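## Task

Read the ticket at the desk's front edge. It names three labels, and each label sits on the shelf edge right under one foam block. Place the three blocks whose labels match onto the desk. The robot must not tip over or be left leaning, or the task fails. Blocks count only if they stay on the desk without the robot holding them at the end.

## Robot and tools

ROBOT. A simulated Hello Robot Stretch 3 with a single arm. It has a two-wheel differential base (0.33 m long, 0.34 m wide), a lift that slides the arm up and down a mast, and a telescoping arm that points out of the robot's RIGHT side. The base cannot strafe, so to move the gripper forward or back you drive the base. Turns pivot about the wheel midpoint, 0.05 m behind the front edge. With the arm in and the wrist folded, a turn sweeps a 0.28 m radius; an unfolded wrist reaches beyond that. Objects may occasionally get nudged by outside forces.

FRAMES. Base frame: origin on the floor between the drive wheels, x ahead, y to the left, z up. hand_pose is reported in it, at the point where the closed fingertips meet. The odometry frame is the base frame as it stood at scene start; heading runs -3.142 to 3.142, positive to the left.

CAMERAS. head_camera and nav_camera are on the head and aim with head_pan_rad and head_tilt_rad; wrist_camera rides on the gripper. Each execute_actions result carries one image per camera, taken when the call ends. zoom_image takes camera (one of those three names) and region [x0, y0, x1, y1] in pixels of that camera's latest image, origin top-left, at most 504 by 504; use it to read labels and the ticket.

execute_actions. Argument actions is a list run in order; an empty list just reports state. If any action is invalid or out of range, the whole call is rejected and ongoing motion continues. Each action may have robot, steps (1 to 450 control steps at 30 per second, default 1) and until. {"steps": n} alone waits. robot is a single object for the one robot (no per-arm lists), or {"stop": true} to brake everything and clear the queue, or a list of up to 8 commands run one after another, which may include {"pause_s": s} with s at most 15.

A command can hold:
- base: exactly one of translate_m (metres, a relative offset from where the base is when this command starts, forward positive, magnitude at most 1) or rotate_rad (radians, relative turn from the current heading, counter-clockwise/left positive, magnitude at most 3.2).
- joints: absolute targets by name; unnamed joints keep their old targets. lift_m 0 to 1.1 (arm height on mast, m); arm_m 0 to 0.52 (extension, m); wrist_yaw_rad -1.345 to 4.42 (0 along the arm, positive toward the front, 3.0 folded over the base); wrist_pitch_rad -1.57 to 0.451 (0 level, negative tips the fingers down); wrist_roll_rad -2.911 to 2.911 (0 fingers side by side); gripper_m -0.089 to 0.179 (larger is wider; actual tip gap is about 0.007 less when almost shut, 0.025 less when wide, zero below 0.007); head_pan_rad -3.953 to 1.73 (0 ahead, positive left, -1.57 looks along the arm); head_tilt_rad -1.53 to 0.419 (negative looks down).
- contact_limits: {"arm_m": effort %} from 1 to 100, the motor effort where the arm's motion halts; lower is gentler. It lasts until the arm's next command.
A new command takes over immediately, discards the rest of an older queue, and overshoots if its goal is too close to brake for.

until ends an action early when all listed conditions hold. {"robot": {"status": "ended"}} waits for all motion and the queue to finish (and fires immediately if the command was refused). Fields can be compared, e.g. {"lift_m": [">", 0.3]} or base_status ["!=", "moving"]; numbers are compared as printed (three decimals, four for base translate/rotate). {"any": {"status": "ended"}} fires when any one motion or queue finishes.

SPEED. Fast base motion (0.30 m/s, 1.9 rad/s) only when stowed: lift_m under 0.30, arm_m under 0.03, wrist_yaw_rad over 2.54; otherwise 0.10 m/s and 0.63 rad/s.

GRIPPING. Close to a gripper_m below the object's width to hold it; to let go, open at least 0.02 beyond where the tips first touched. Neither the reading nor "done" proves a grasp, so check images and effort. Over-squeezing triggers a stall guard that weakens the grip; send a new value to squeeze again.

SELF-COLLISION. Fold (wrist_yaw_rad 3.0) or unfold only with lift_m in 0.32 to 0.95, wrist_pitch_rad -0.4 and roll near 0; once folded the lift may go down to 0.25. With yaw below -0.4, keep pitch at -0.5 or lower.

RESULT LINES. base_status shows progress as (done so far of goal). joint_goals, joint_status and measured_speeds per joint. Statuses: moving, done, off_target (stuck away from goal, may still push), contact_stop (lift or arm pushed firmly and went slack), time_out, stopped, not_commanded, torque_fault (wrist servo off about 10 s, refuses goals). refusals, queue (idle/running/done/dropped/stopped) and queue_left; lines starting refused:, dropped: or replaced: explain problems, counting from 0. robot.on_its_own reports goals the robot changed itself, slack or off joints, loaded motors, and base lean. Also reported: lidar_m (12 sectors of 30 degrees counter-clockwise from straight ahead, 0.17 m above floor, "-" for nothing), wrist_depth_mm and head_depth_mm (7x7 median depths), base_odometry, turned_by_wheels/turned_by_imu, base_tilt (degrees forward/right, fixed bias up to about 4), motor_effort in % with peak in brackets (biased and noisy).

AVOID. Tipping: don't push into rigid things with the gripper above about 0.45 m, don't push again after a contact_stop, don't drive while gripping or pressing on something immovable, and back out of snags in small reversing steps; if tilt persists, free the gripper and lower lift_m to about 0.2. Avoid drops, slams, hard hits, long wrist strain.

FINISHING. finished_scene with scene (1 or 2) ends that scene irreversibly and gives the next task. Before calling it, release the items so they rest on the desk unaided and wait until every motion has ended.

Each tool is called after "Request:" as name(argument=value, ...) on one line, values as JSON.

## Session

Request:
execute_actions(actions=[{"robot":{"joints":{"head_pan_rad":0,"head_tilt_rad":-0.35}},"steps":99,"until":{"robot":{"status":"ended"}}}])

Request:
execute_actions(actions=[{"robot":{"joints":{"head_pan_rad":-1.6}},"steps":99,"until":{"robot":{"status":"ended"}}}])

Request:
execute_actions(actions=[{"robot":{"joints":{"head_pan_rad":-3.2}},"steps":99,"until":{"robot":{"status":"ended"}}}])

Scene clock: 0.77 s.
robot.base_odometry: x=+0.000 y=+0.000 heading=+0.000 (m, m, rad; robot's odometry frame)
robot.turned_by_wheels: +0.000 (rad since the last result)
robot.turned_by_imu: +0.000 (rad since the last result)
robot.base_tilt: forward=-1.6 right=+1.3 (deg)
robot.lidar_m: 2.31 2.02 2.03 1.79 1.57 0.97 1.49 1.72 1.72 2.03 2.74 2.86
robot.head_depth_mm: 3029 3178 3203 3278 2398 1785 1418 / 2899 3174 3467 3580 2364 1771 1409 / 2598 2841 3069 3275 2361 1769 1400 / 2335 2537 2713 2979 2333 1742 1394 / 2158 2289 2478 2687 2297 1737 1393 / 1972 2113 2214 2423 2286 1721 1378 / 1838 1940 2043 2206 2247 1718 1365
robot.base_status: not_commanded
robot.joint_positions: lift_m=+0.567 arm_m=+0.002 wrist_yaw_rad=+3.101 wrist_pitch_rad=-0.611 wrist_roll_rad=+0.016 gripper_m=+0.037 head_pan_rad=+0.007 head_tilt_rad=-0.345
robot.joint_goals: lift_m=+0.567 arm_m=+0.002 wrist_yaw_rad=+3.101 wrist_pitch_rad=-0.611 wrist_roll_rad=+0.016 gripper_m=+0.037 head_pan_rad=+0.000 head_tilt_rad=-0.350
robot.joint_status: lift_m=not_commanded arm_m=not_commanded wrist_yaw_rad=not_commanded wrist_pitch_rad=not_commanded wrist_roll_rad=not_commanded gripper_m=not_commanded head_pan_rad=done head_tilt_rad=done
robot.measured_speeds: translate_m=+0.000 rotate_rad=+0.000 lift_m=+0.000 arm_m=+0.000 wrist_yaw_rad=+0.000 wrist_pitch_rad=+0.000 wrist_roll_rad=+0.000 head_pan_rad=+0.000 head_tilt_rad=+0.000
robot: refusals=0 queue=done queue_left=0
robot.motor_effort: left_wheel=-1(1) right_wheel=+0(1) lift_m=+23(23) arm_m=+0(1) wrist_yaw_rad=+1(1) wrist_pitch_rad=+4(4) wrist_roll_rad=+0(0) gripper_m=+2(1) head_pan_rad=-4(4) head_tilt_rad=-2(24) (%)
robot.hand_pose: x=-0.0133 y=+0.0486 z=+0.5388 quat_wxyz=(+0.228, +0.684, +0.197, +0.664) (m; robot's base frame)
robot.wrist_depth_mm: - - - - - - - / - - - - - - - / - - - - - - - / 978 957 921 930 901 878 854 / 847 815 821 797 808 783 770 / 737 726 729 715 672 710 699 / 666 653 - - 622 618 620
pictures: head_camera (sideways: a quarter turn clockwise sets it upright), nav_camera (sideways: a quarter turn counterclockwise sets it upright), wrist_camera
Images, in order (width x height): head_camera 896x504, nav_camera 672x504, wrist_camera 644x364.

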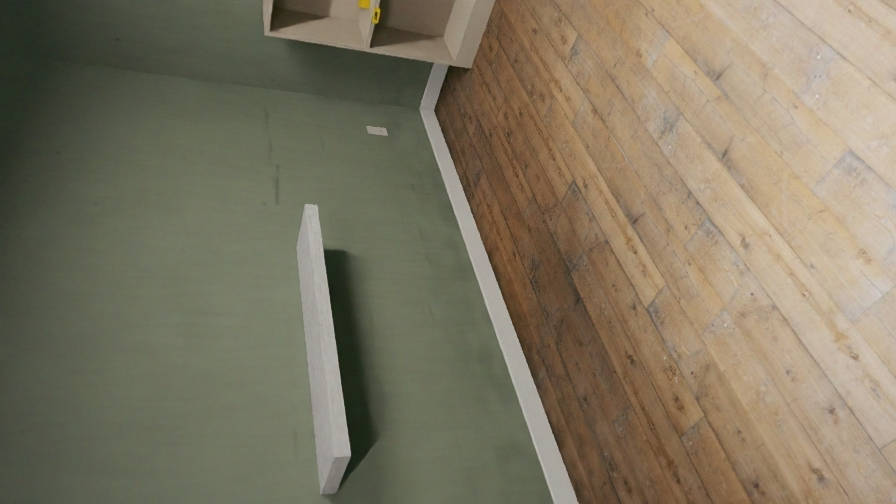

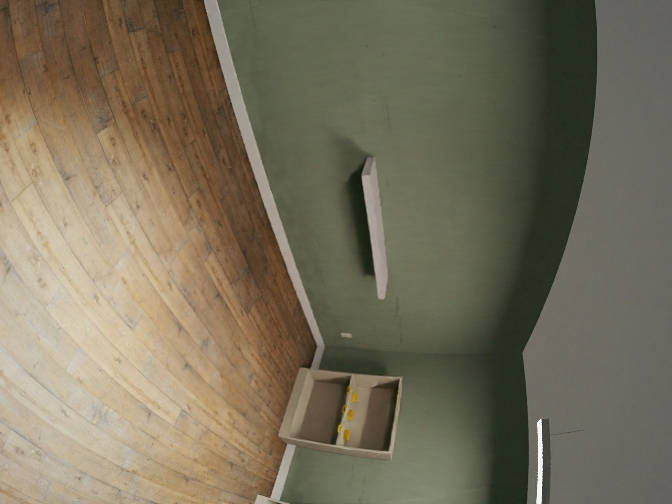

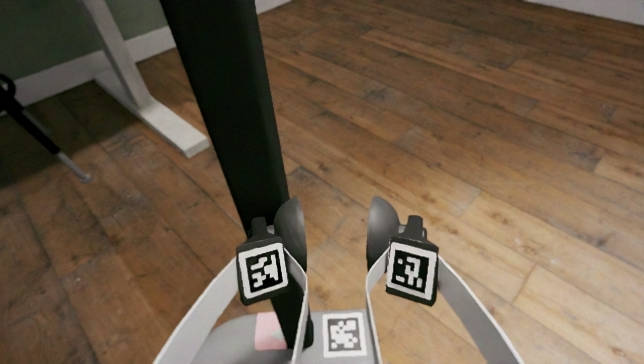

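Scene clock: 2.13 s.
robot.base_odometry: x=+0.000 y=+0.000 heading=+0.000 (m, m, rad; robot's odometry frame)
robot.turned_by_wheels: +0.000 (rad since the last result)
robot.turned_by_imu: +0.000 (rad since the last result)
robot.base_tilt: forward=-1.7 right=+1.4 (deg)
robot.lidar_m: 2.33 2.02 2.03 1.80 1.57 0.97 1.48 1.72 1.72 2.03 2.73 2.86
robot.head_depth_mm: 1622 1694 1790 1888 1961 1788 1418 / 1749 1840 1943 2059 2135 1774 1417 / 1912 2034 2148 2289 2312 1763 1403 / 2102 2226 2373 2604 2363 1746 1390 / 2323 2532 2670 2903 2343 1738 1385 / 2619 2853 3153 2827 2312 1724 1383 / 2908 3070 3350 2951 2290 1712 1374
robot.base_status: not_commanded
robot.joint_positions: lift_m=+0.567 arm_m=+0.002 wrist_yaw_rad=+3.101 wrist_pitch_rad=-0.611 wrist_roll_rad=+0.016 gripper_m=+0.037 head_pan_rad=-1.593 head_tilt_rad=-0.346
robot.joint_goals: lift_m=+0.567 arm_m=+0.002 wrist_yaw_rad=+3.101 wrist_pitch_rad=-0.611 wrist_roll_rad=+0.016 gripper_m=+0.037 head_pan_rad=-1.600 head_tilt_rad=-0.350
robot.joint_status: lift_m=not_commanded arm_m=not_commanded wrist_yaw_rad=not_commanded wrist_pitch_rad=not_commanded wrist_roll_rad=not_commanded gripper_m=not_commanded head_pan_rad=done head_tilt_rad=done
robot.measured_speeds: translate_m=+0.000 rotate_rad=+0.000 lift_m=+0.000 arm_m=+0.000 wrist_yaw_rad=+0.000 wrist_pitch_rad=+0.000 wrist_roll_rad=+0.000 head_pan_rad=+0.000 head_tilt_rad=+0.000
robot: refusals=0 queue=done queue_left=0
robot.motor_effort: left_wheel=-1(1) right_wheel=-1(0) lift_m=+22(24) arm_m=+0(0) wrist_yaw_rad=+0(1) wrist_pitch_rad=+4(4) wrist_roll_rad=+0(0) gripper_m=+1(1) head_pan_rad=-4(47) head_tilt_rad=-1(2) (%)
robot.hand_pose: x=-0.0133 y=+0.0486 z=+0.5388 quat_wxyz=(+0.228, +0.684, +0.197, +0.664) (m; robot's base frame)
robot.wrist_depth_mm: - - - - - - - / - - - - - - - / - - - - - - - / 980 966 937 940 923 868 873 / 851 843 816 801 822 771 743 / 740 733 722 716 683 696 684 / 667 668 - - 634 623 622
pictures: head_camera (sideways: a quarter turn clockwise sets it upright), nav_camera (sideways: a quarter turn counterclockwise sets it upright), wrist_camera
Images, in order (width x height): head_camera 896x504, nav_camera 672x504, wrist_camera 644x364.

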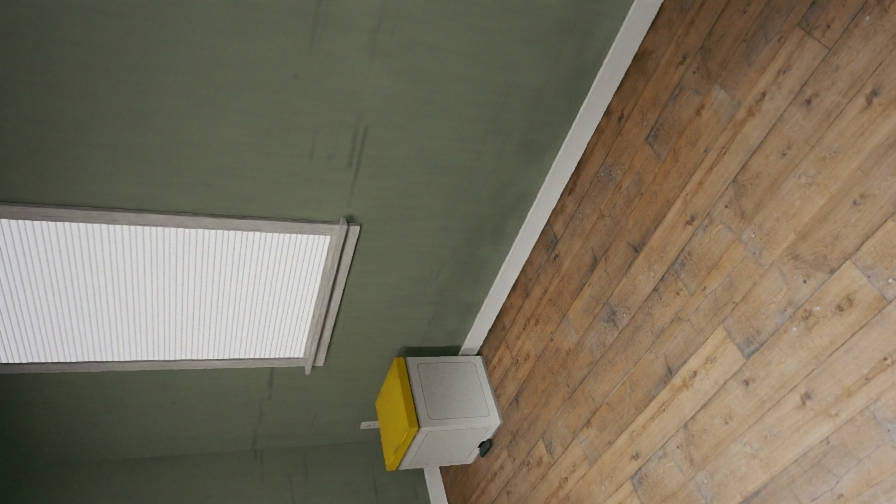

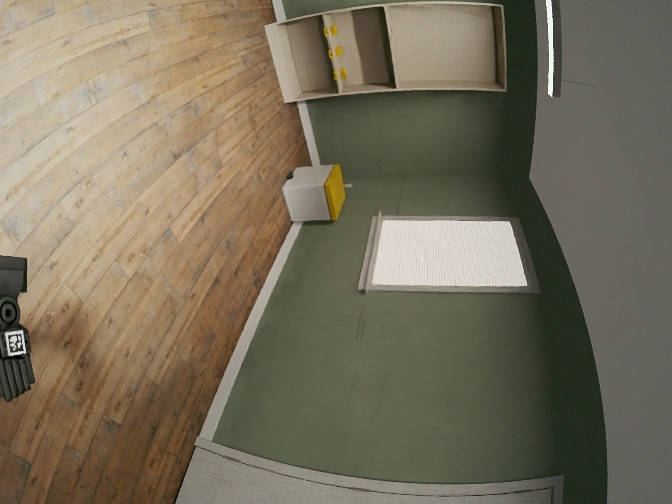

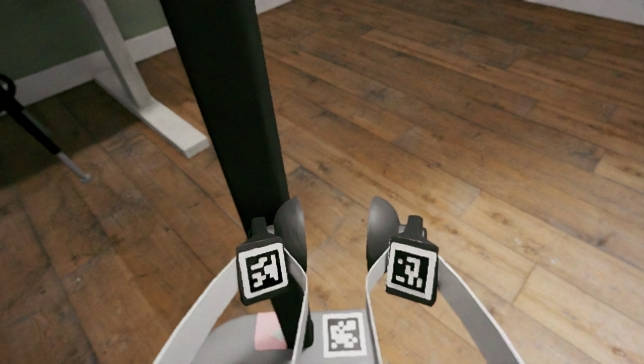

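Scene clock: 3.50 s.
robot.base_odometry: x=+0.000 y=+0.000 heading=+0.000 (m, m, rad; robot's odometry frame)
robot.turned_by_wheels: +0.000 (rad since the last result)
robot.turned_by_imu: +0.000 (rad since the last result)
robot.base_tilt: forward=-1.7 right=+1.3 (deg)
robot.lidar_m: 2.32 2.03 2.03 1.80 1.57 0.97 1.49 1.71 1.72 2.04 2.73 2.87
robot.head_depth_mm: 1435 1513 1571 1016 1766 1429 1379 / 1550 1625 1677 1089 1935 1778 1359 / 1675 1765 1798 1163 2108 1763 1397 / 1843 1954 2035 1262 2002 1759 1387 / 1942 2064 2191 2345 2354 1696 1388 / 1772 1910 2008 2143 2208 1715 1375 / 1631 1735 1837 1947 2051 1714 1374
robot.base_status: not_commanded
robot.joint_positions: lift_m=+0.567 arm_m=+0.002 wrist_yaw_rad=+3.101 wrist_pitch_rad=-0.611 wrist_roll_rad=+0.016 gripper_m=+0.037 head_pan_rad=-3.193 head_tilt_rad=-0.346
robot.joint_goals: lift_m=+0.567 arm_m=+0.002 wrist_yaw_rad=+3.101 wrist_pitch_rad=-0.611 wrist_roll_rad=+0.016 gripper_m=+0.037 head_pan_rad=-3.200 head_tilt_rad=-0.350
robot.joint_status: lift_m=not_commanded arm_m=not_commanded wrist_yaw_rad=not_commanded wrist_pitch_rad=not_commanded wrist_roll_rad=not_commanded gripper_m=not_commanded head_pan_rad=done head_tilt_rad=done
robot.measured_speeds: translate_m=+0.000 rotate_rad=+0.000 lift_m=+0.000 arm_m=+0.000 wrist_yaw_rad=+0.000 wrist_pitch_rad=+0.000 wrist_roll_rad=+0.000 head_pan_rad=+0.000 head_tilt_rad=+0.000
robot: refusals=0 queue=done queue_left=0
robot.motor_effort: left_wheel=-1(0) right_wheel=+0(0) lift_m=+23(24) arm_m=+0(0) wrist_yaw_rad=+0(1) wrist_pitch_rad=+4(4) wrist_roll_rad=+0(0) gripper_m=+1(0) head_pan_rad=-4(47) head_tilt_rad=-2(2) (%)
robot.hand_pose: x=-0.0133 y=+0.0486 z=+0.5388 quat_wxyz=(+0.228, +0.684, +0.197, +0.664) (m; robot's base frame)
robot.wrist_depth_mm: - - - - - - - / - - - - - - - / - - - - - - - / 984 946 933 913 880 885 888 / 827 822 818 789 800 780 768 / 755 751 715 709 680 692 689 / 653 656 - - 631 623 624
pictures: head_camera (sideways: a quarter turn clockwise sets it upright), nav_camera (sideways: a quarter turn counterclockwise sets it upright), wrist_camera
Images, in order (width x height): head_camera 896x504, nav_camera 672x504, wrist_camera 644x364.

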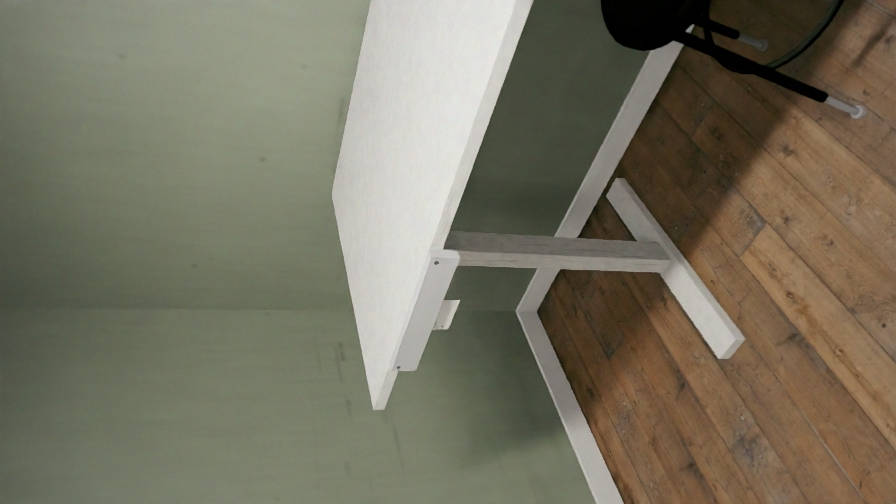

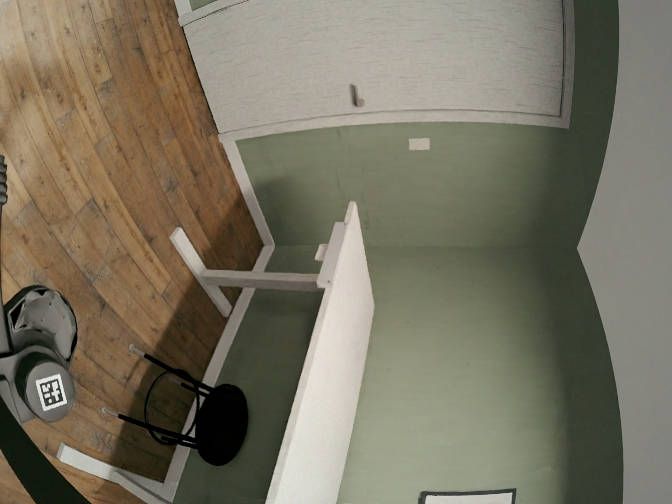

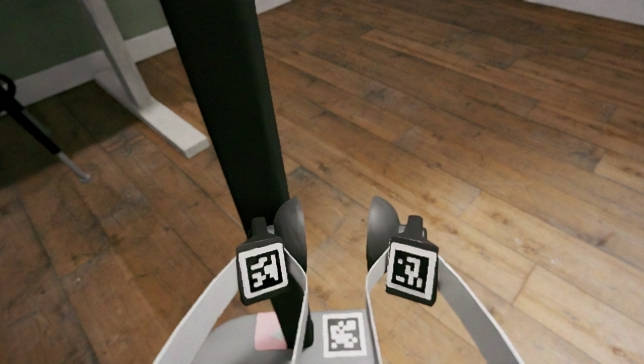

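Request:
execute_actions(actions=[{"robot":[{"joints":{"lift_m":0.28,"wrist_pitch_rad":-0.4,"head_pan_rad":1.73},"base":{"rotate_rad":-2.4}},{"base":{"translate_m":0.86}},{"joints":{"lift_m":0.4}},{"joints":{"lift_m":0.68,"wrist_yaw_rad":0}},{"joints":{"wrist_pitch_rad":0.1,"gripper_m":0.17,"arm_m":0.4}}],"steps":450,"until":{"robot":{"status":"ended"}}},{"steps":450,"until":{"robot":{"status":"ended"}}}])

Scene clock: 25.40 s.
robot.base_odometry: x=-0.634 y=-0.581 heading=-2.400 (m, m, rad; robot's odometry frame)
robot.turned_by_wheels: -2.400 (rad since the last result)
robot.turned_by_imu: -2.377 (rad since the last result)
robot.base_tilt: forward=-1.7 right=+1.4 (deg)
robot.lidar_m: 0.86 0.88 1.25 2.37 3.01 2.99 2.88 2.24 1.06 1.11 1.27 0.90
robot.head_depth_mm: 2609 2845 3020 2570 2404 1769 1410 / 2718 2901 3069 3232 2370 1761 1413 / 2736 2878 3096 3291 2390 1753 1396 / 2719 2935 3101 3246 2327 1752 1393 / 2705 2975 3096 3201 2342 1730 1384 / 2855 3067 3262 3222 2313 1730 1379 / 2865 3101 3367 - - - -
robot.base_status: done (translate_m +0.8600 of +0.8600)
robot.joint_positions: lift_m=+0.679 arm_m=+0.400 wrist_yaw_rad=+0.002 wrist_pitch_rad=+0.077 wrist_roll_rad=+0.016 gripper_m=+0.170 head_pan_rad=+1.723 head_tilt_rad=-0.346
robot.joint_goals: lift_m=+0.680 arm_m=+0.400 wrist_yaw_rad=+0.000 wrist_pitch_rad=+0.100 wrist_roll_rad=+0.016 gripper_m=+0.170 head_pan_rad=+1.730 head_tilt_rad=-0.350
robot.joint_status: lift_m=done arm_m=done wrist_yaw_rad=done wrist_pitch_rad=done wrist_roll_rad=not_commanded gripper_m=done head_pan_rad=done head_tilt_rad=done
robot.measured_speeds: translate_m=+0.000 rotate_rad=+0.000 lift_m=+0.000 arm_m=+0.000 wrist_yaw_rad=+0.000 wrist_pitch_rad=+0.000 wrist_roll_rad=+0.000 head_pan_rad=+0.000 head_tilt_rad=+0.000
robot: refusals=0 queue=done queue_left=0
robot.motor_effort: left_wheel=+2(9) right_wheel=-2(7) lift_m=+34(36) arm_m=+3(5) wrist_yaw_rad=-1(1) wrist_pitch_rad=+7(6) wrist_roll_rad=+0(0) gripper_m=+0(83) head_pan_rad=+4(47) head_tilt_rad=-1(2) (%)
robot.hand_pose: x=-0.0208 y=-0.8019 z=+0.8138 quat_wxyz=(+0.701, -0.026, -0.712, +0.028) (m; robot's base frame)
robot.wrist_depth_mm: 199 114 105 105 111 215 220 / 353 309 108 107 296 410 414 / 941 921 464 882 913 868 878 / 935 937 936 931 924 912 907 / 980 964 547 940 933 928 952 / 988 - 538 983 954 929 - / - - 533 982 984 958 791
pictures: head_camera (sideways: a quarter turn clockwise sets it upright), nav_camera (sideways: a quarter turn counterclockwise sets it upright), wrist_camera
Images, in order (width x height): head_camera 896x504, nav_camera 672x504, wrist_camera 644x364.

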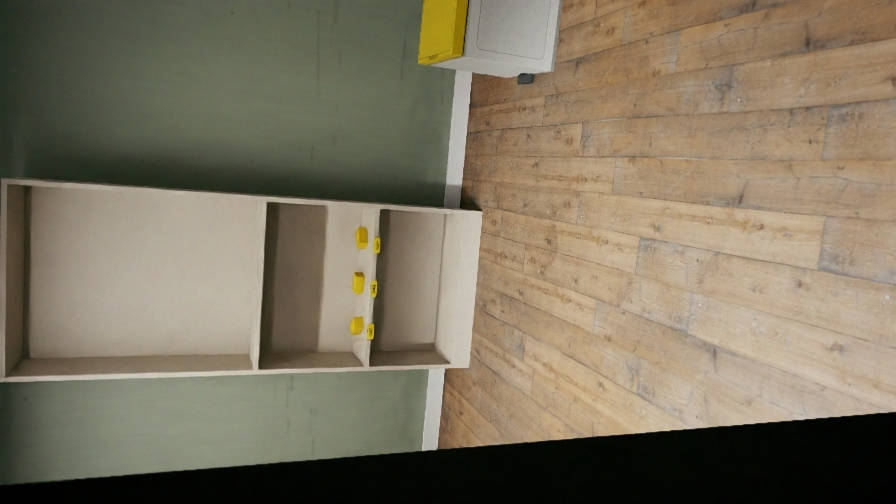

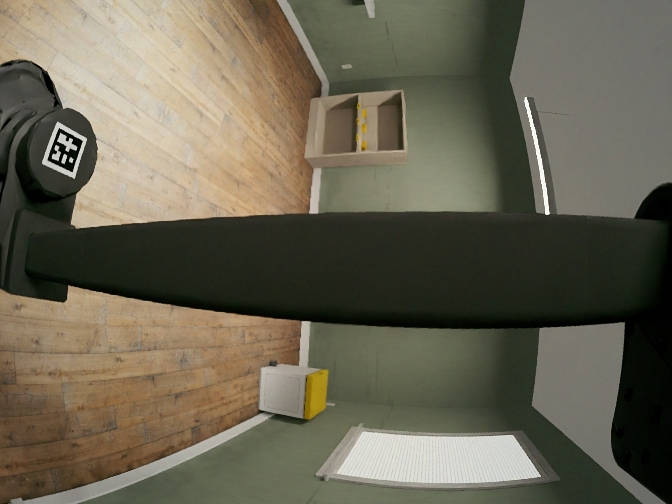

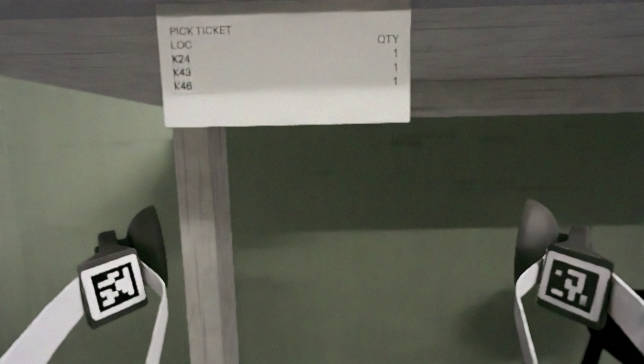

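Request:
execute_actions(actions=[{"robot":[{"joints":{"arm_m":0,"head_pan_rad":-1.57}},{"joints":{"wrist_yaw_rad":2.65,"lift_m":0.28,"gripper_m":0.06,"wrist_pitch_rad":-0.12},"base":{"rotate_rad":1.855}},{"base":{"translate_m":1}},{"base":{"translate_m":1}},{"base":{"translate_m":0.26}},{"base":{"rotate_rad":1.31}},{"joints":{"lift_m":0.56,"wrist_yaw_rad":0,"head_tilt_rad":-0.75,"gripper_m":0.17,"arm_m":0.15}}],"steps":450,"until":{"robot":{"status":"ended"}}},{"steps":450,"until":{"robot":{"status":"ended"}}},{"steps":450,"until":{"robot":{"status":"ended"}}}])

Scene clock: 56.67 s.
robot.base_odometry: x=+1.299 y=-1.753 heading=+0.765 (m, m, rad; robot's odometry frame)
robot.turned_by_wheels: +3.165 (rad since the last result)
robot.turned_by_imu: +3.147 (rad since the last result)
robot.base_tilt: forward=-1.7 right=+1.2 (deg)
robot.lidar_m: 2.29 2.38 3.24 3.12 2.10 1.53 1.07 1.09 0.83 0.98 0.79 1.24
robot.head_depth_mm: 794 930 1059 1083 1312 1320 1149 / 786 929 1088 1070 1414 1345 1156 / 785 930 1091 1099 1416 - 1125 / 786 930 1084 1062 1451 1283 1133 / 787 933 1086 1060 1400 1297 1134 / 786 931 1090 1048 1372 1290 1121 / 785 912 1012 1021 1432 1279 1124
robot.base_status: done (rotate_rad +1.3098 of +1.3100)
robot.joint_positions: lift_m=+0.559 arm_m=+0.150 wrist_yaw_rad=+0.004 wrist_pitch_rad=-0.136 wrist_roll_rad=+0.016 gripper_m=+0.170 head_pan_rad=-1.563 head_tilt_rad=-0.741
robot.joint_goals: lift_m=+0.560 arm_m=+0.150 wrist_yaw_rad=+0.000 wrist_pitch_rad=-0.120 wrist_roll_rad=+0.016 gripper_m=+0.170 head_pan_rad=-1.570 head_tilt_rad=-0.750
robot.joint_status: lift_m=done arm_m=done wrist_yaw_rad=done wrist_pitch_rad=done wrist_roll_rad=not_commanded gripper_m=done head_pan_rad=done head_tilt_rad=done
robot.measured_speeds: translate_m=+0.000 rotate_rad=+0.000 lift_m=+0.000 arm_m=+0.000 wrist_yaw_rad=+0.000 wrist_pitch_rad=+0.000 wrist_roll_rad=+0.000 head_pan_rad=+0.000 head_tilt_rad=+0.000
robot: refusals=0 queue=done queue_left=0
robot.motor_effort: left_wheel=-4(10) right_wheel=+2(6) lift_m=+33(35) arm_m=+3(4) wrist_yaw_rad=-2(3) wrist_pitch_rad=+5(7) wrist_roll_rad=+0(0) gripper_m=+1(84) head_pan_rad=-3(47) head_tilt_rad=-4(28) (%)
robot.hand_pose: x=-0.0205 y=-0.5452 z=+0.6395 quat_wxyz=(+0.700, +0.049, -0.711, -0.047) (m; robot's base frame)
robot.wrist_depth_mm: 451 533 528 532 520 527 489 / 451 558 547 553 555 556 484 / 444 586 582 573 576 583 492 / 439 488 467 452 492 440 443 / 395 383 378 366 383 381 369 / 421 - 693 690 701 684 - / 485 630 725 749 719 719 506
pictures: head_camera (sideways: a quarter turn clockwise sets it upright), nav_camera (sideways: a quarter turn counterclockwise sets it upright), wrist_camera
Images, in order (width x height): head_camera 896x504, nav_camera 672x504, wrist_camera 644x364.

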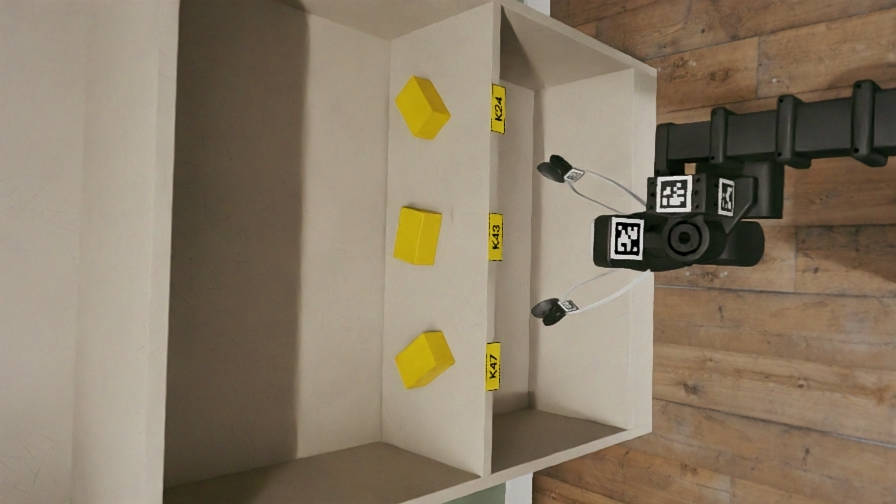

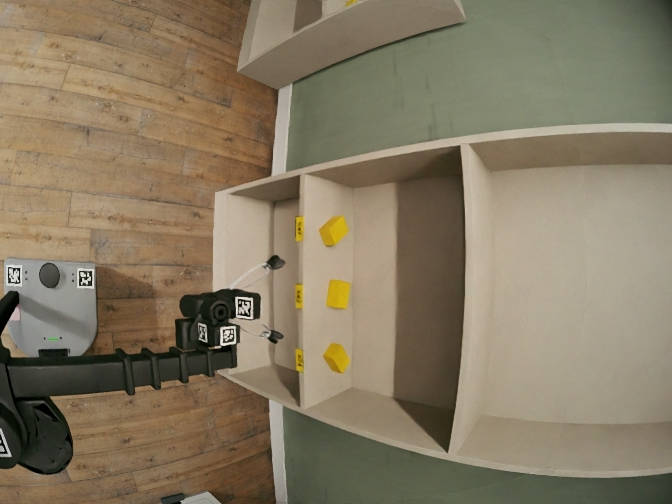

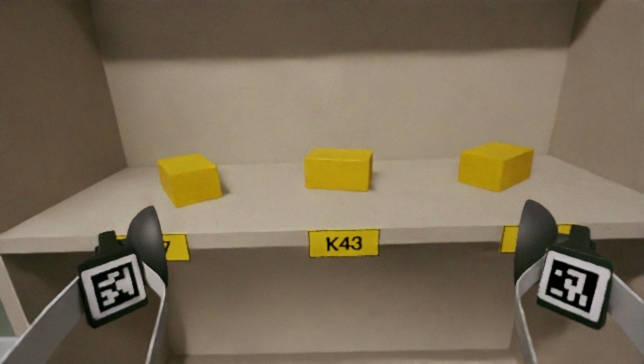

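Request:
execute_actions(actions=[{"robot":{"joints":{"arm_m":0.46,"lift_m":0.51}},"steps":450,"until":{"robot":{"status":"ended"}}}])

Scene clock: 67.37 s.
robot.base_odometry: x=+1.299 y=-1.753 heading=+0.765 (m, m, rad; robot's odometry frame)
robot.turned_by_wheels: +0.000 (rad since the last result)
robot.turned_by_imu: +0.001 (rad since the last result)
robot.base_tilt: forward=-1.6 right=+1.3 (deg)
robot.lidar_m: 2.29 2.37 3.25 3.12 2.10 1.53 1.07 1.09 0.83 0.98 0.79 1.24
robot.head_depth_mm: 792 933 1061 1075 1309 1316 1148 / 786 931 1092 1067 1420 1316 1144 / 789 931 1086 1120 1372 1304 1135 / 787 932 1088 1111 1386 1299 1131 / 785 929 1083 1052 1398 1298 1131 / 787 928 1093 1054 1372 1283 1123 / 783 914 1014 1016 1426 1282 1121
robot.base_status: done (rotate_rad +1.3098 of +1.3100)
robot.joint_positions: lift_m=+0.511 arm_m=+0.460 wrist_yaw_rad=+0.002 wrist_pitch_rad=-0.136 wrist_roll_rad=+0.016 gripper_m=+0.170 head_pan_rad=-1.563 head_tilt_rad=-0.741
robot.joint_goals: lift_m=+0.510 arm_m=+0.460 wrist_yaw_rad=+0.000 wrist_pitch_rad=-0.120 wrist_roll_rad=+0.016 gripper_m=+0.170 head_pan_rad=-1.570 head_tilt_rad=-0.750
robot.joint_status: lift_m=done arm_m=done wrist_yaw_rad=done wrist_pitch_rad=done wrist_roll_rad=not_commanded gripper_m=done head_pan_rad=done head_tilt_rad=done
robot.measured_speeds: translate_m=+0.000 rotate_rad=+0.000 lift_m=+0.000 arm_m=+0.000 wrist_yaw_rad=+0.000 wrist_pitch_rad=+0.000 wrist_roll_rad=+0.000 head_pan_rad=+0.000 head_tilt_rad=+0.000
robot: refusals=0 queue=done queue_left=0
robot.motor_effort: left_wheel=-4(4) right_wheel=+2(3) lift_m=+12(35) arm_m=+3(3) wrist_yaw_rad=+0(2) wrist_pitch_rad=+5(5) wrist_roll_rad=+0(0) gripper_m=+1(2) head_pan_rad=-4(4) head_tilt_rad=-5(4) (%)
robot.hand_pose: x=-0.0209 y=-0.8552 z=+0.5907 quat_wxyz=(+0.700, +0.049, -0.711, -0.048) (m; robot's base frame)
robot.wrist_depth_mm: 251 251 251 251 250 251 248 / 266 264 264 263 262 263 264 / 277 278 278 278 277 276 276 / 290 291 293 289 289 289 289 / 258 271 235 151 151 237 245 / 206 - 182 152 143 184 - / 152 156 155 152 147 150 144
pictures: head_camera (sideways: a quarter turn clockwise sets it upright), nav_camera (sideways: a quarter turn counterclockwise sets it upright), wrist_camera
Images, in order (width x height): head_camera 896x504, nav_camera 672x504, wrist_camera 644x364.

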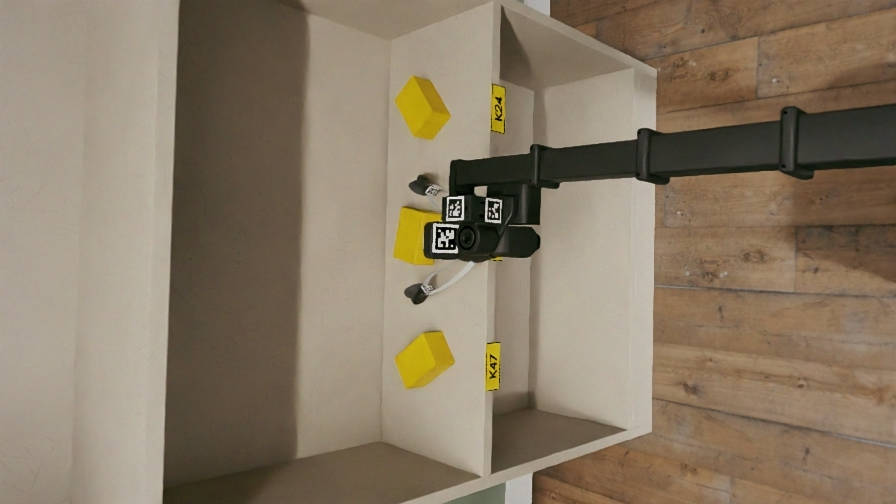

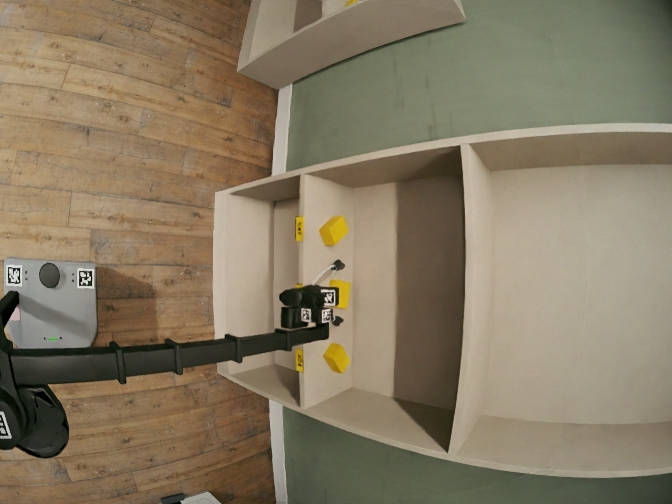

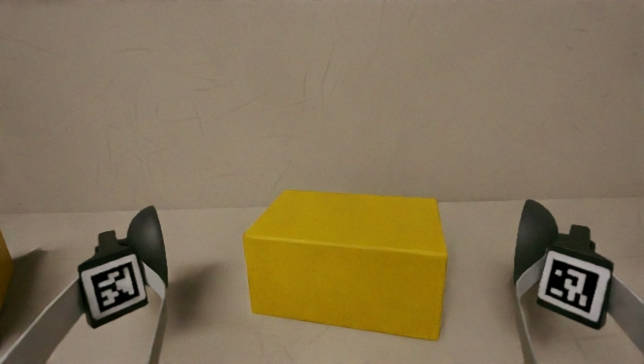

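Request:
execute_actions(actions=[{"robot":[{"joints":{"arm_m":0.48,"lift_m":0.494}},{"joints":{"gripper_m":0.04}},{"joints":{"lift_m":0.53}},{"joints":{"arm_m":0}},{"joints":{"wrist_yaw_rad":2.65,"lift_m":0.28},"base":{"rotate_rad":1.65}},{"base":{"translate_m":1}},{"base":{"translate_m":1}},{"base":{"translate_m":0.24}}],"steps":450,"until":{"robot":{"status":"ended"}}},{"steps":450,"until":{"robot":{"status":"ended"}}}])

Scene clock: 94.20 s.
robot.base_odometry: x=-0.375 y=-0.264 heading=+2.415 (m, m, rad; robot's odometry frame)
robot.turned_by_wheels: +1.650 (rad since the last result)
robot.turned_by_imu: +1.644 (rad since the last result)
robot.base_tilt: forward=-1.6 right=+1.4 (deg)
robot.lidar_m: 0.89 1.20 1.33 1.31 1.40 2.03 2.95 3.17 2.49 2.43 2.01 0.96
robot.head_depth_mm: 2050 2328 2373 1877 1555 1309 1145 / 2067 2349 2375 1866 1550 1311 1148 / 2075 2374 2344 1861 1535 1306 1140 / 2107 2393 2314 1855 1532 1307 1131 / 2123 2448 2310 1842 1512 1296 1127 / 2132 2451 2283 1828 1515 1288 1127 / 2162 2493 2287 1813 1509 1290 1124
robot.base_status: done (translate_m +0.2400 of +0.2400)
robot.joint_positions: lift_m=+0.281 arm_m=+0.003 wrist_yaw_rad=+2.647 wrist_pitch_rad=-0.139 wrist_roll_rad=+0.016 gripper_m=+0.050 head_pan_rad=-1.563 head_tilt_rad=-0.741
robot.joint_goals: lift_m=+0.280 arm_m=+0.000 wrist_yaw_rad=+2.650 wrist_pitch_rad=-0.120 wrist_roll_rad=+0.016 gripper_m=+0.049 head_pan_rad=-1.570 head_tilt_rad=-0.750
robot.joint_status: lift_m=done arm_m=done wrist_yaw_rad=done wrist_pitch_rad=done wrist_roll_rad=not_commanded gripper_m=done head_pan_rad=done head_tilt_rad=done
robot.measured_speeds: translate_m=+0.000 rotate_rad=+0.000 lift_m=+0.000 arm_m=+0.000 wrist_yaw_rad=+0.000 wrist_pitch_rad=+0.000 wrist_roll_rad=+0.000 head_pan_rad=+0.000 head_tilt_rad=+0.000
robot: refusals=0 queue=done queue_left=0
robot.on_its_own: gripper_m is held at +0.049, not at your +0.040, by its stall guard, which is not easing now
robot.motor_effort: left_wheel=-4(10) right_wheel=+2(7) lift_m=+12(38) arm_m=-3(2) wrist_yaw_rad=+2(4) wrist_pitch_rad=+6(6) wrist_roll_rad=+0(0) gripper_m=-20(96) head_pan_rad=-3(4) head_tilt_rad=-4(4) (%)
robot.hand_pose: x=+0.0976 y=+0.0728 z=+0.3600 quat_wxyz=(+0.219, +0.701, -0.127, +0.666) (m; robot's base frame)
robot.wrist_depth_mm: - - - - - - - / - - - - - - - / - - - - - - - / - - - 170 - - - / 935 941 133 126 117 935 839 / 722 735 140 129 120 - 663 / 584 578 570 541 513 550 533
pictures: head_camera (sideways: a quarter turn clockwise sets it upright), nav_camera (sideways: a quarter turn counterclockwise sets it upright), wrist_camera
Images, in order (width x height): head_camera 896x504, nav_camera 672x504, wrist_camera 644x364.

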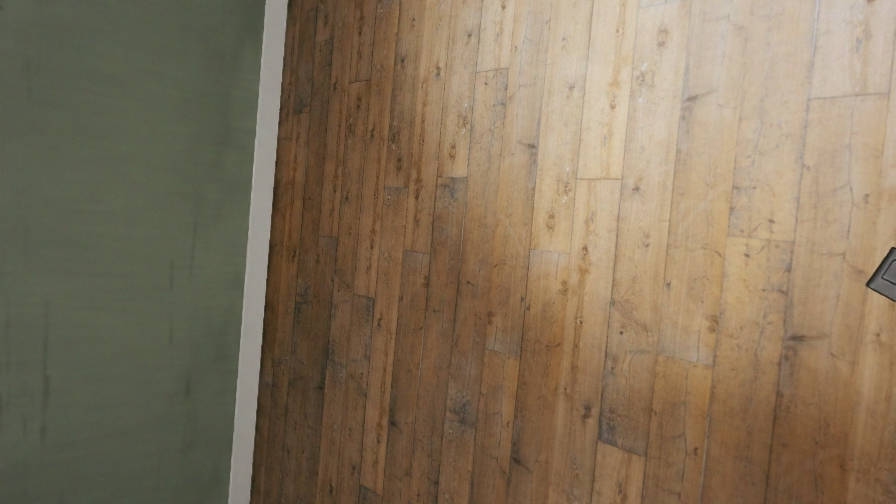

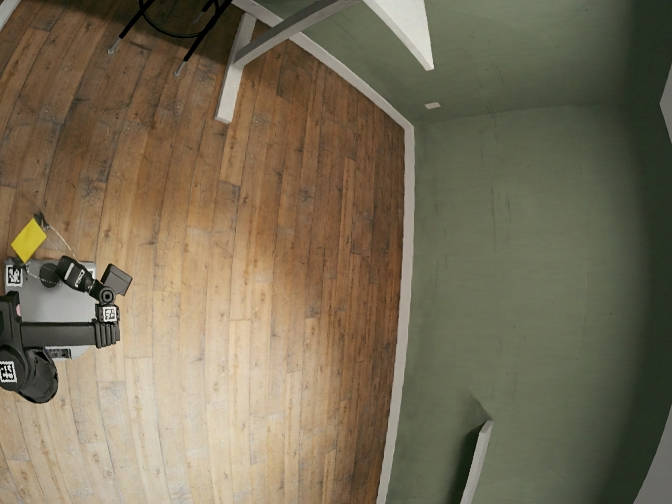

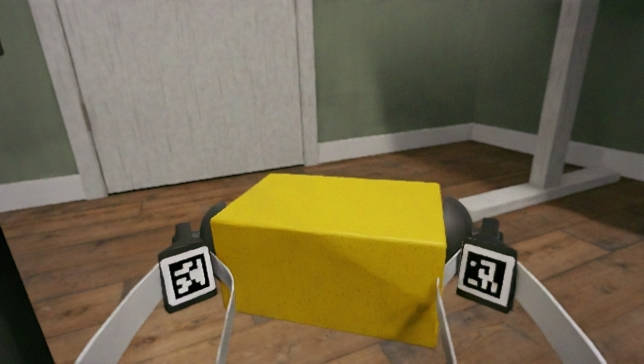

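Request:
execute_actions(actions=[{"robot":[{"base":{"rotate_rad":1.52},"joints":{"lift_m":0.95,"wrist_yaw_rad":0,"head_tilt_rad":-0.5}},{"joints":{"arm_m":0.5}},{"joints":{"lift_m":0.915}}],"steps":450,"until":{"robot":{"status":"ended"}}}])

Scene clock: 109.00 s.
robot.base_odometry: x=-0.375 y=-0.264 heading=-2.349 (m, m, rad; robot's odometry frame)
robot.turned_by_wheels: +1.520 (rad since the last result)
robot.turned_by_imu: +1.511 (rad since the last result)
robot.base_tilt: forward=-1.7 right=+1.3 (deg)
robot.lidar_m: 1.31 1.38 1.91 2.95 3.40 2.52 2.43 2.13 0.96 0.89 1.19 1.36
robot.head_depth_mm: 1220 1348 1074 823 - 1466 1253 / 1247 1364 1251 1272 1229 1473 1256 / 1244 1364 1221 1272 1217 1470 1260 / 1252 1370 1118 1344 1698 1461 1256 / 1249 1371 1013 1711 1828 1497 1243 / 1256 1375 1008 1707 1849 1489 1230 / 1252 1386 990 1714 1845 1486 1241
robot.base_status: done (rotate_rad +1.5198 of +1.5200)
robot.joint_positions: lift_m=+0.916 arm_m=+0.500 wrist_yaw_rad=+0.002 wrist_pitch_rad=-0.139 wrist_roll_rad=+0.016 gripper_m=+0.050 head_pan_rad=-1.563 head_tilt_rad=-0.507
robot.joint_goals: lift_m=+0.915 arm_m=+0.500 wrist_yaw_rad=+0.000 wrist_pitch_rad=-0.120 wrist_roll_rad=+0.016 gripper_m=+0.049 head_pan_rad=-1.570 head_tilt_rad=-0.500
robot.joint_status: lift_m=done arm_m=done wrist_yaw_rad=done wrist_pitch_rad=done wrist_roll_rad=not_commanded gripper_m=done head_pan_rad=done head_tilt_rad=done
robot.measured_speeds: translate_m=+0.000 rotate_rad=+0.000 lift_m=+0.000 arm_m=+0.000 wrist_yaw_rad=+0.000 wrist_pitch_rad=+0.000 wrist_roll_rad=+0.000 head_pan_rad=+0.000 head_tilt_rad=+0.000
robot: refusals=0 queue=done queue_left=0
robot.on_its_own: gripper_m is held at +0.049, not at your +0.040, by its stall guard, which is not easing now
robot.motor_effort: left_wheel=-4(10) right_wheel=+2(5) lift_m=+12(36) arm_m=+3(2) wrist_yaw_rad=-1(2) wrist_pitch_rad=+6(6) wrist_roll_rad=+0(0) gripper_m=-20(21) head_pan_rad=-3(3) head_tilt_rad=+4(24) (%)
robot.hand_pose: x=-0.0209 y=-0.8950 z=+0.9949 quat_wxyz=(+0.700, +0.050, -0.711, -0.049) (m; robot's base frame)
robot.wrist_depth_mm: 711 707 693 689 680 675 678 / 752 738 727 730 717 713 699 / 713 676 643 629 593 562 550 / 383 371 366 170 329 337 331 / 264 259 133 126 117 253 237 / 199 206 141 129 120 - 184 / 161 158 156 150 143 152 151
pictures: head_camera (sideways: a quarter turn clockwise sets it upright), nav_camera (sideways: a quarter turn counterclockwise sets it upright), wrist_camera
Images, in order (width x height): head_camera 896x504, nav_camera 672x504, wrist_camera 644x364.

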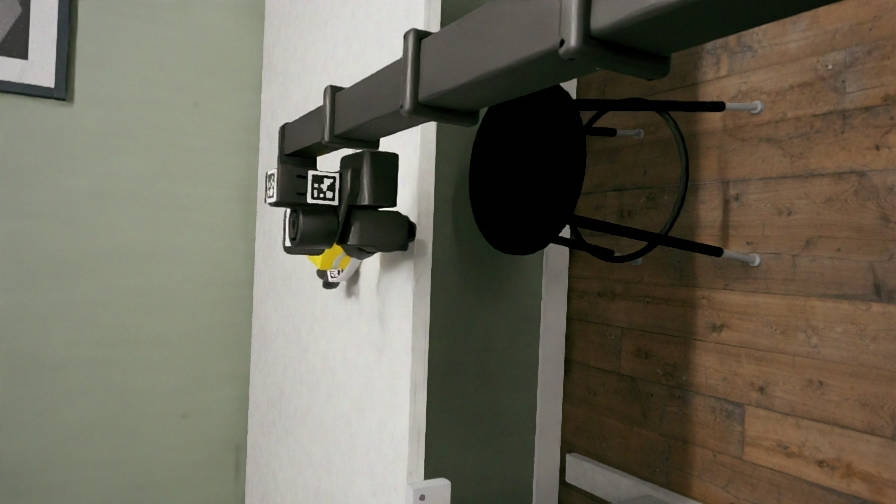

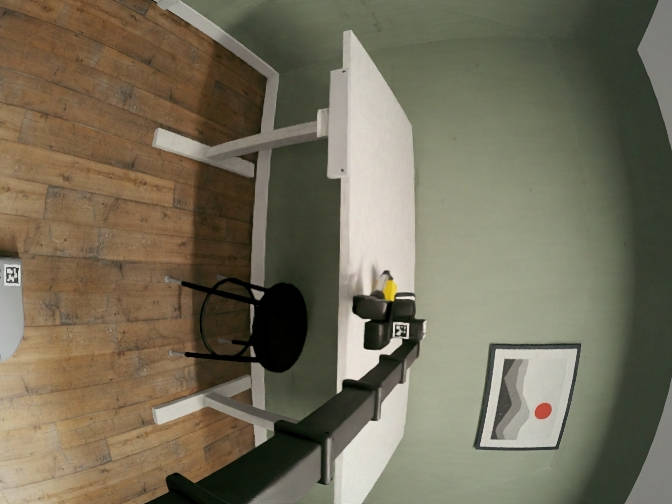

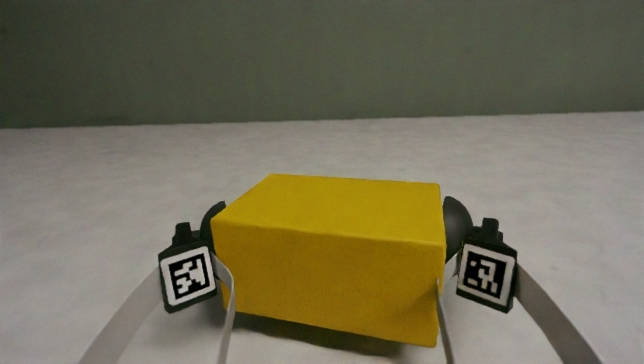

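K24: wall distance 2.50 vs 2.43 now.

Request:
execute_actions(actions=[{"robot":[{"joints":{"lift_m":0.901}},{"joints":{"gripper_m":0.17}},{"joints":{"arm_m":0,"lift_m":0.915}},{"joints":{"wrist_yaw_rad":2.65,"lift_m":0.28,"gripper_m":0.06},"base":{"rotate_rad":1.54}},{"base":{"translate_m":1}},{"base":{"translate_m":1}},{"base":{"translate_m":0.28}},{"base":{"rotate_rad":1.61},"joints":{"lift_m":0.51,"wrist_yaw_rad":0,"head_tilt_rad":-0.75,"gripper_m":0.17}}],"steps":450,"until":{"robot":{"status":"ended"}}},{"steps":450,"until":{"robot":{"status":"ended"}}},{"steps":450,"until":{"robot":{"status":"ended"}}}])

Scene clock: 142.83 s.
robot.base_odometry: x=+1.199 y=-1.914 heading=+0.801 (m, m, rad; robot's odometry frame)
robot.turned_by_wheels: +3.150 (rad since the last result)
robot.turned_by_imu: +3.134 (rad since the last result)
robot.base_tilt: forward=-1.6 right=+1.3 (deg)
robot.lidar_m: 2.51 2.59 3.54 3.18 1.78 1.30 0.84 0.86 0.71 0.73 0.87 1.41
robot.head_depth_mm: 589 671 1096 1307 1511 1320 1153 / 755 714 837 1006 1502 1311 1150 / 764 891 1040 1066 1350 1291 1160 / 759 896 1044 1029 1417 1288 - / 754 894 1049 1049 1404 1289 1131 / 753 894 1045 1050 1390 1292 1127 / 756 891 1045 1019 1390 1284 1123
robot.base_status: done (rotate_rad +1.6098 of +1.6100)
robot.joint_positions: lift_m=+0.509 arm_m=+0.003 wrist_yaw_rad=+0.003 wrist_pitch_rad=-0.139 wrist_roll_rad=+0.016 gripper_m=+0.170 head_pan_rad=-1.563 head_tilt_rad=-0.741
robot.joint_goals: lift_m=+0.510 arm_m=+0.000 wrist_yaw_rad=+0.000 wrist_pitch_rad=-0.120 wrist_roll_rad=+0.016 gripper_m=+0.170 head_pan_rad=-1.570 head_tilt_rad=-0.750
robot.joint_status: lift_m=done arm_m=done wrist_yaw_rad=done wrist_pitch_rad=done wrist_roll_rad=not_commanded gripper_m=done head_pan_rad=done head_tilt_rad=done
robot.measured_speeds: translate_m=+0.000 rotate_rad=+0.000 lift_m=+0.000 arm_m=+0.000 wrist_yaw_rad=+0.000 wrist_pitch_rad=+0.000 wrist_roll_rad=+0.000 head_pan_rad=+0.000 head_tilt_rad=+0.000
robot: refusals=0 queue=done queue_left=0
robot.motor_effort: left_wheel=-4(9) right_wheel=+3(8) lift_m=+35(35) arm_m=-3(3) wrist_yaw_rad=-1(3) wrist_pitch_rad=+6(6) wrist_roll_rad=+0(0) gripper_m=+0(82) head_pan_rad=-4(4) head_tilt_rad=-4(23) (%)
robot.hand_pose: x=-0.0207 y=-0.3981 z=+0.5887 quat_wxyz=(+0.700, +0.050, -0.711, -0.049) (m; robot's base frame)
robot.wrist_depth_mm: 639 640 634 632 607 663 657 / 663 663 648 663 639 699 687 / 575 670 645 539 512 724 741 / 549 738 748 730 593 769 782 / 702 775 777 778 692 808 813 / 662 - 812 822 709 864 - / 712 750 734 721 681 829 791
pictures: head_camera (sideways: a quarter turn clockwise sets it upright), nav_camera (sideways: a quarter turn counterclockwise sets it upright), wrist_camera
Images, in order (width x height): head_camera 896x504, nav_camera 672x504, wrist_camera 644x364.

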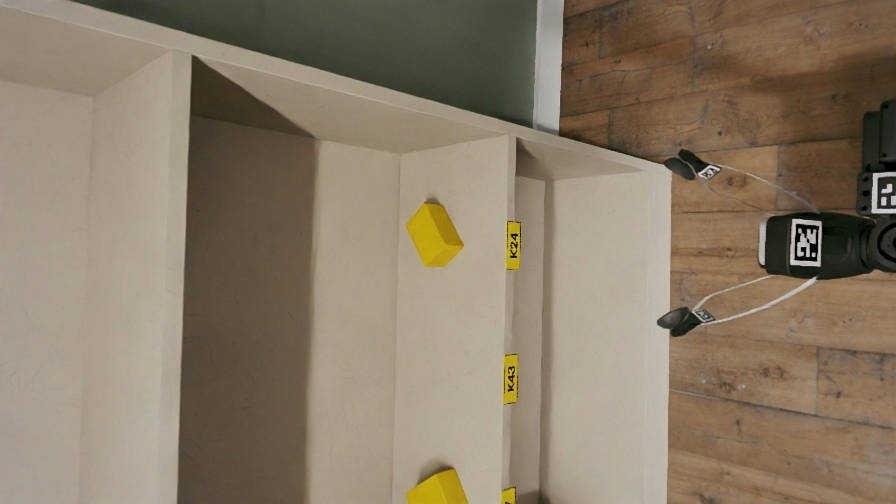

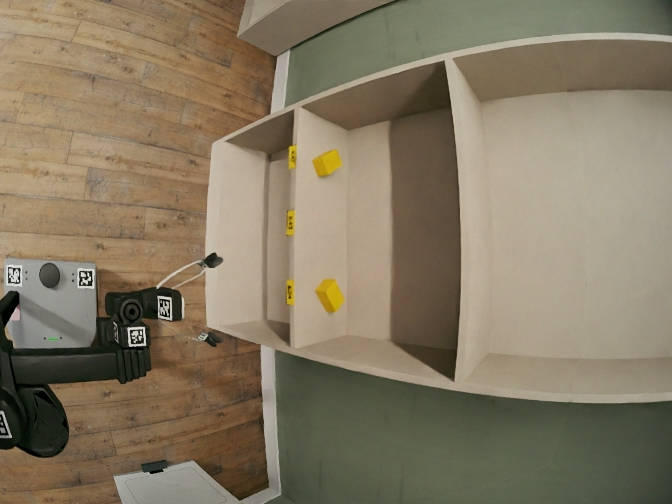

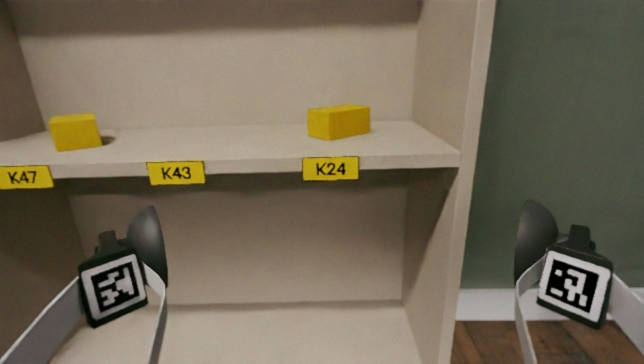

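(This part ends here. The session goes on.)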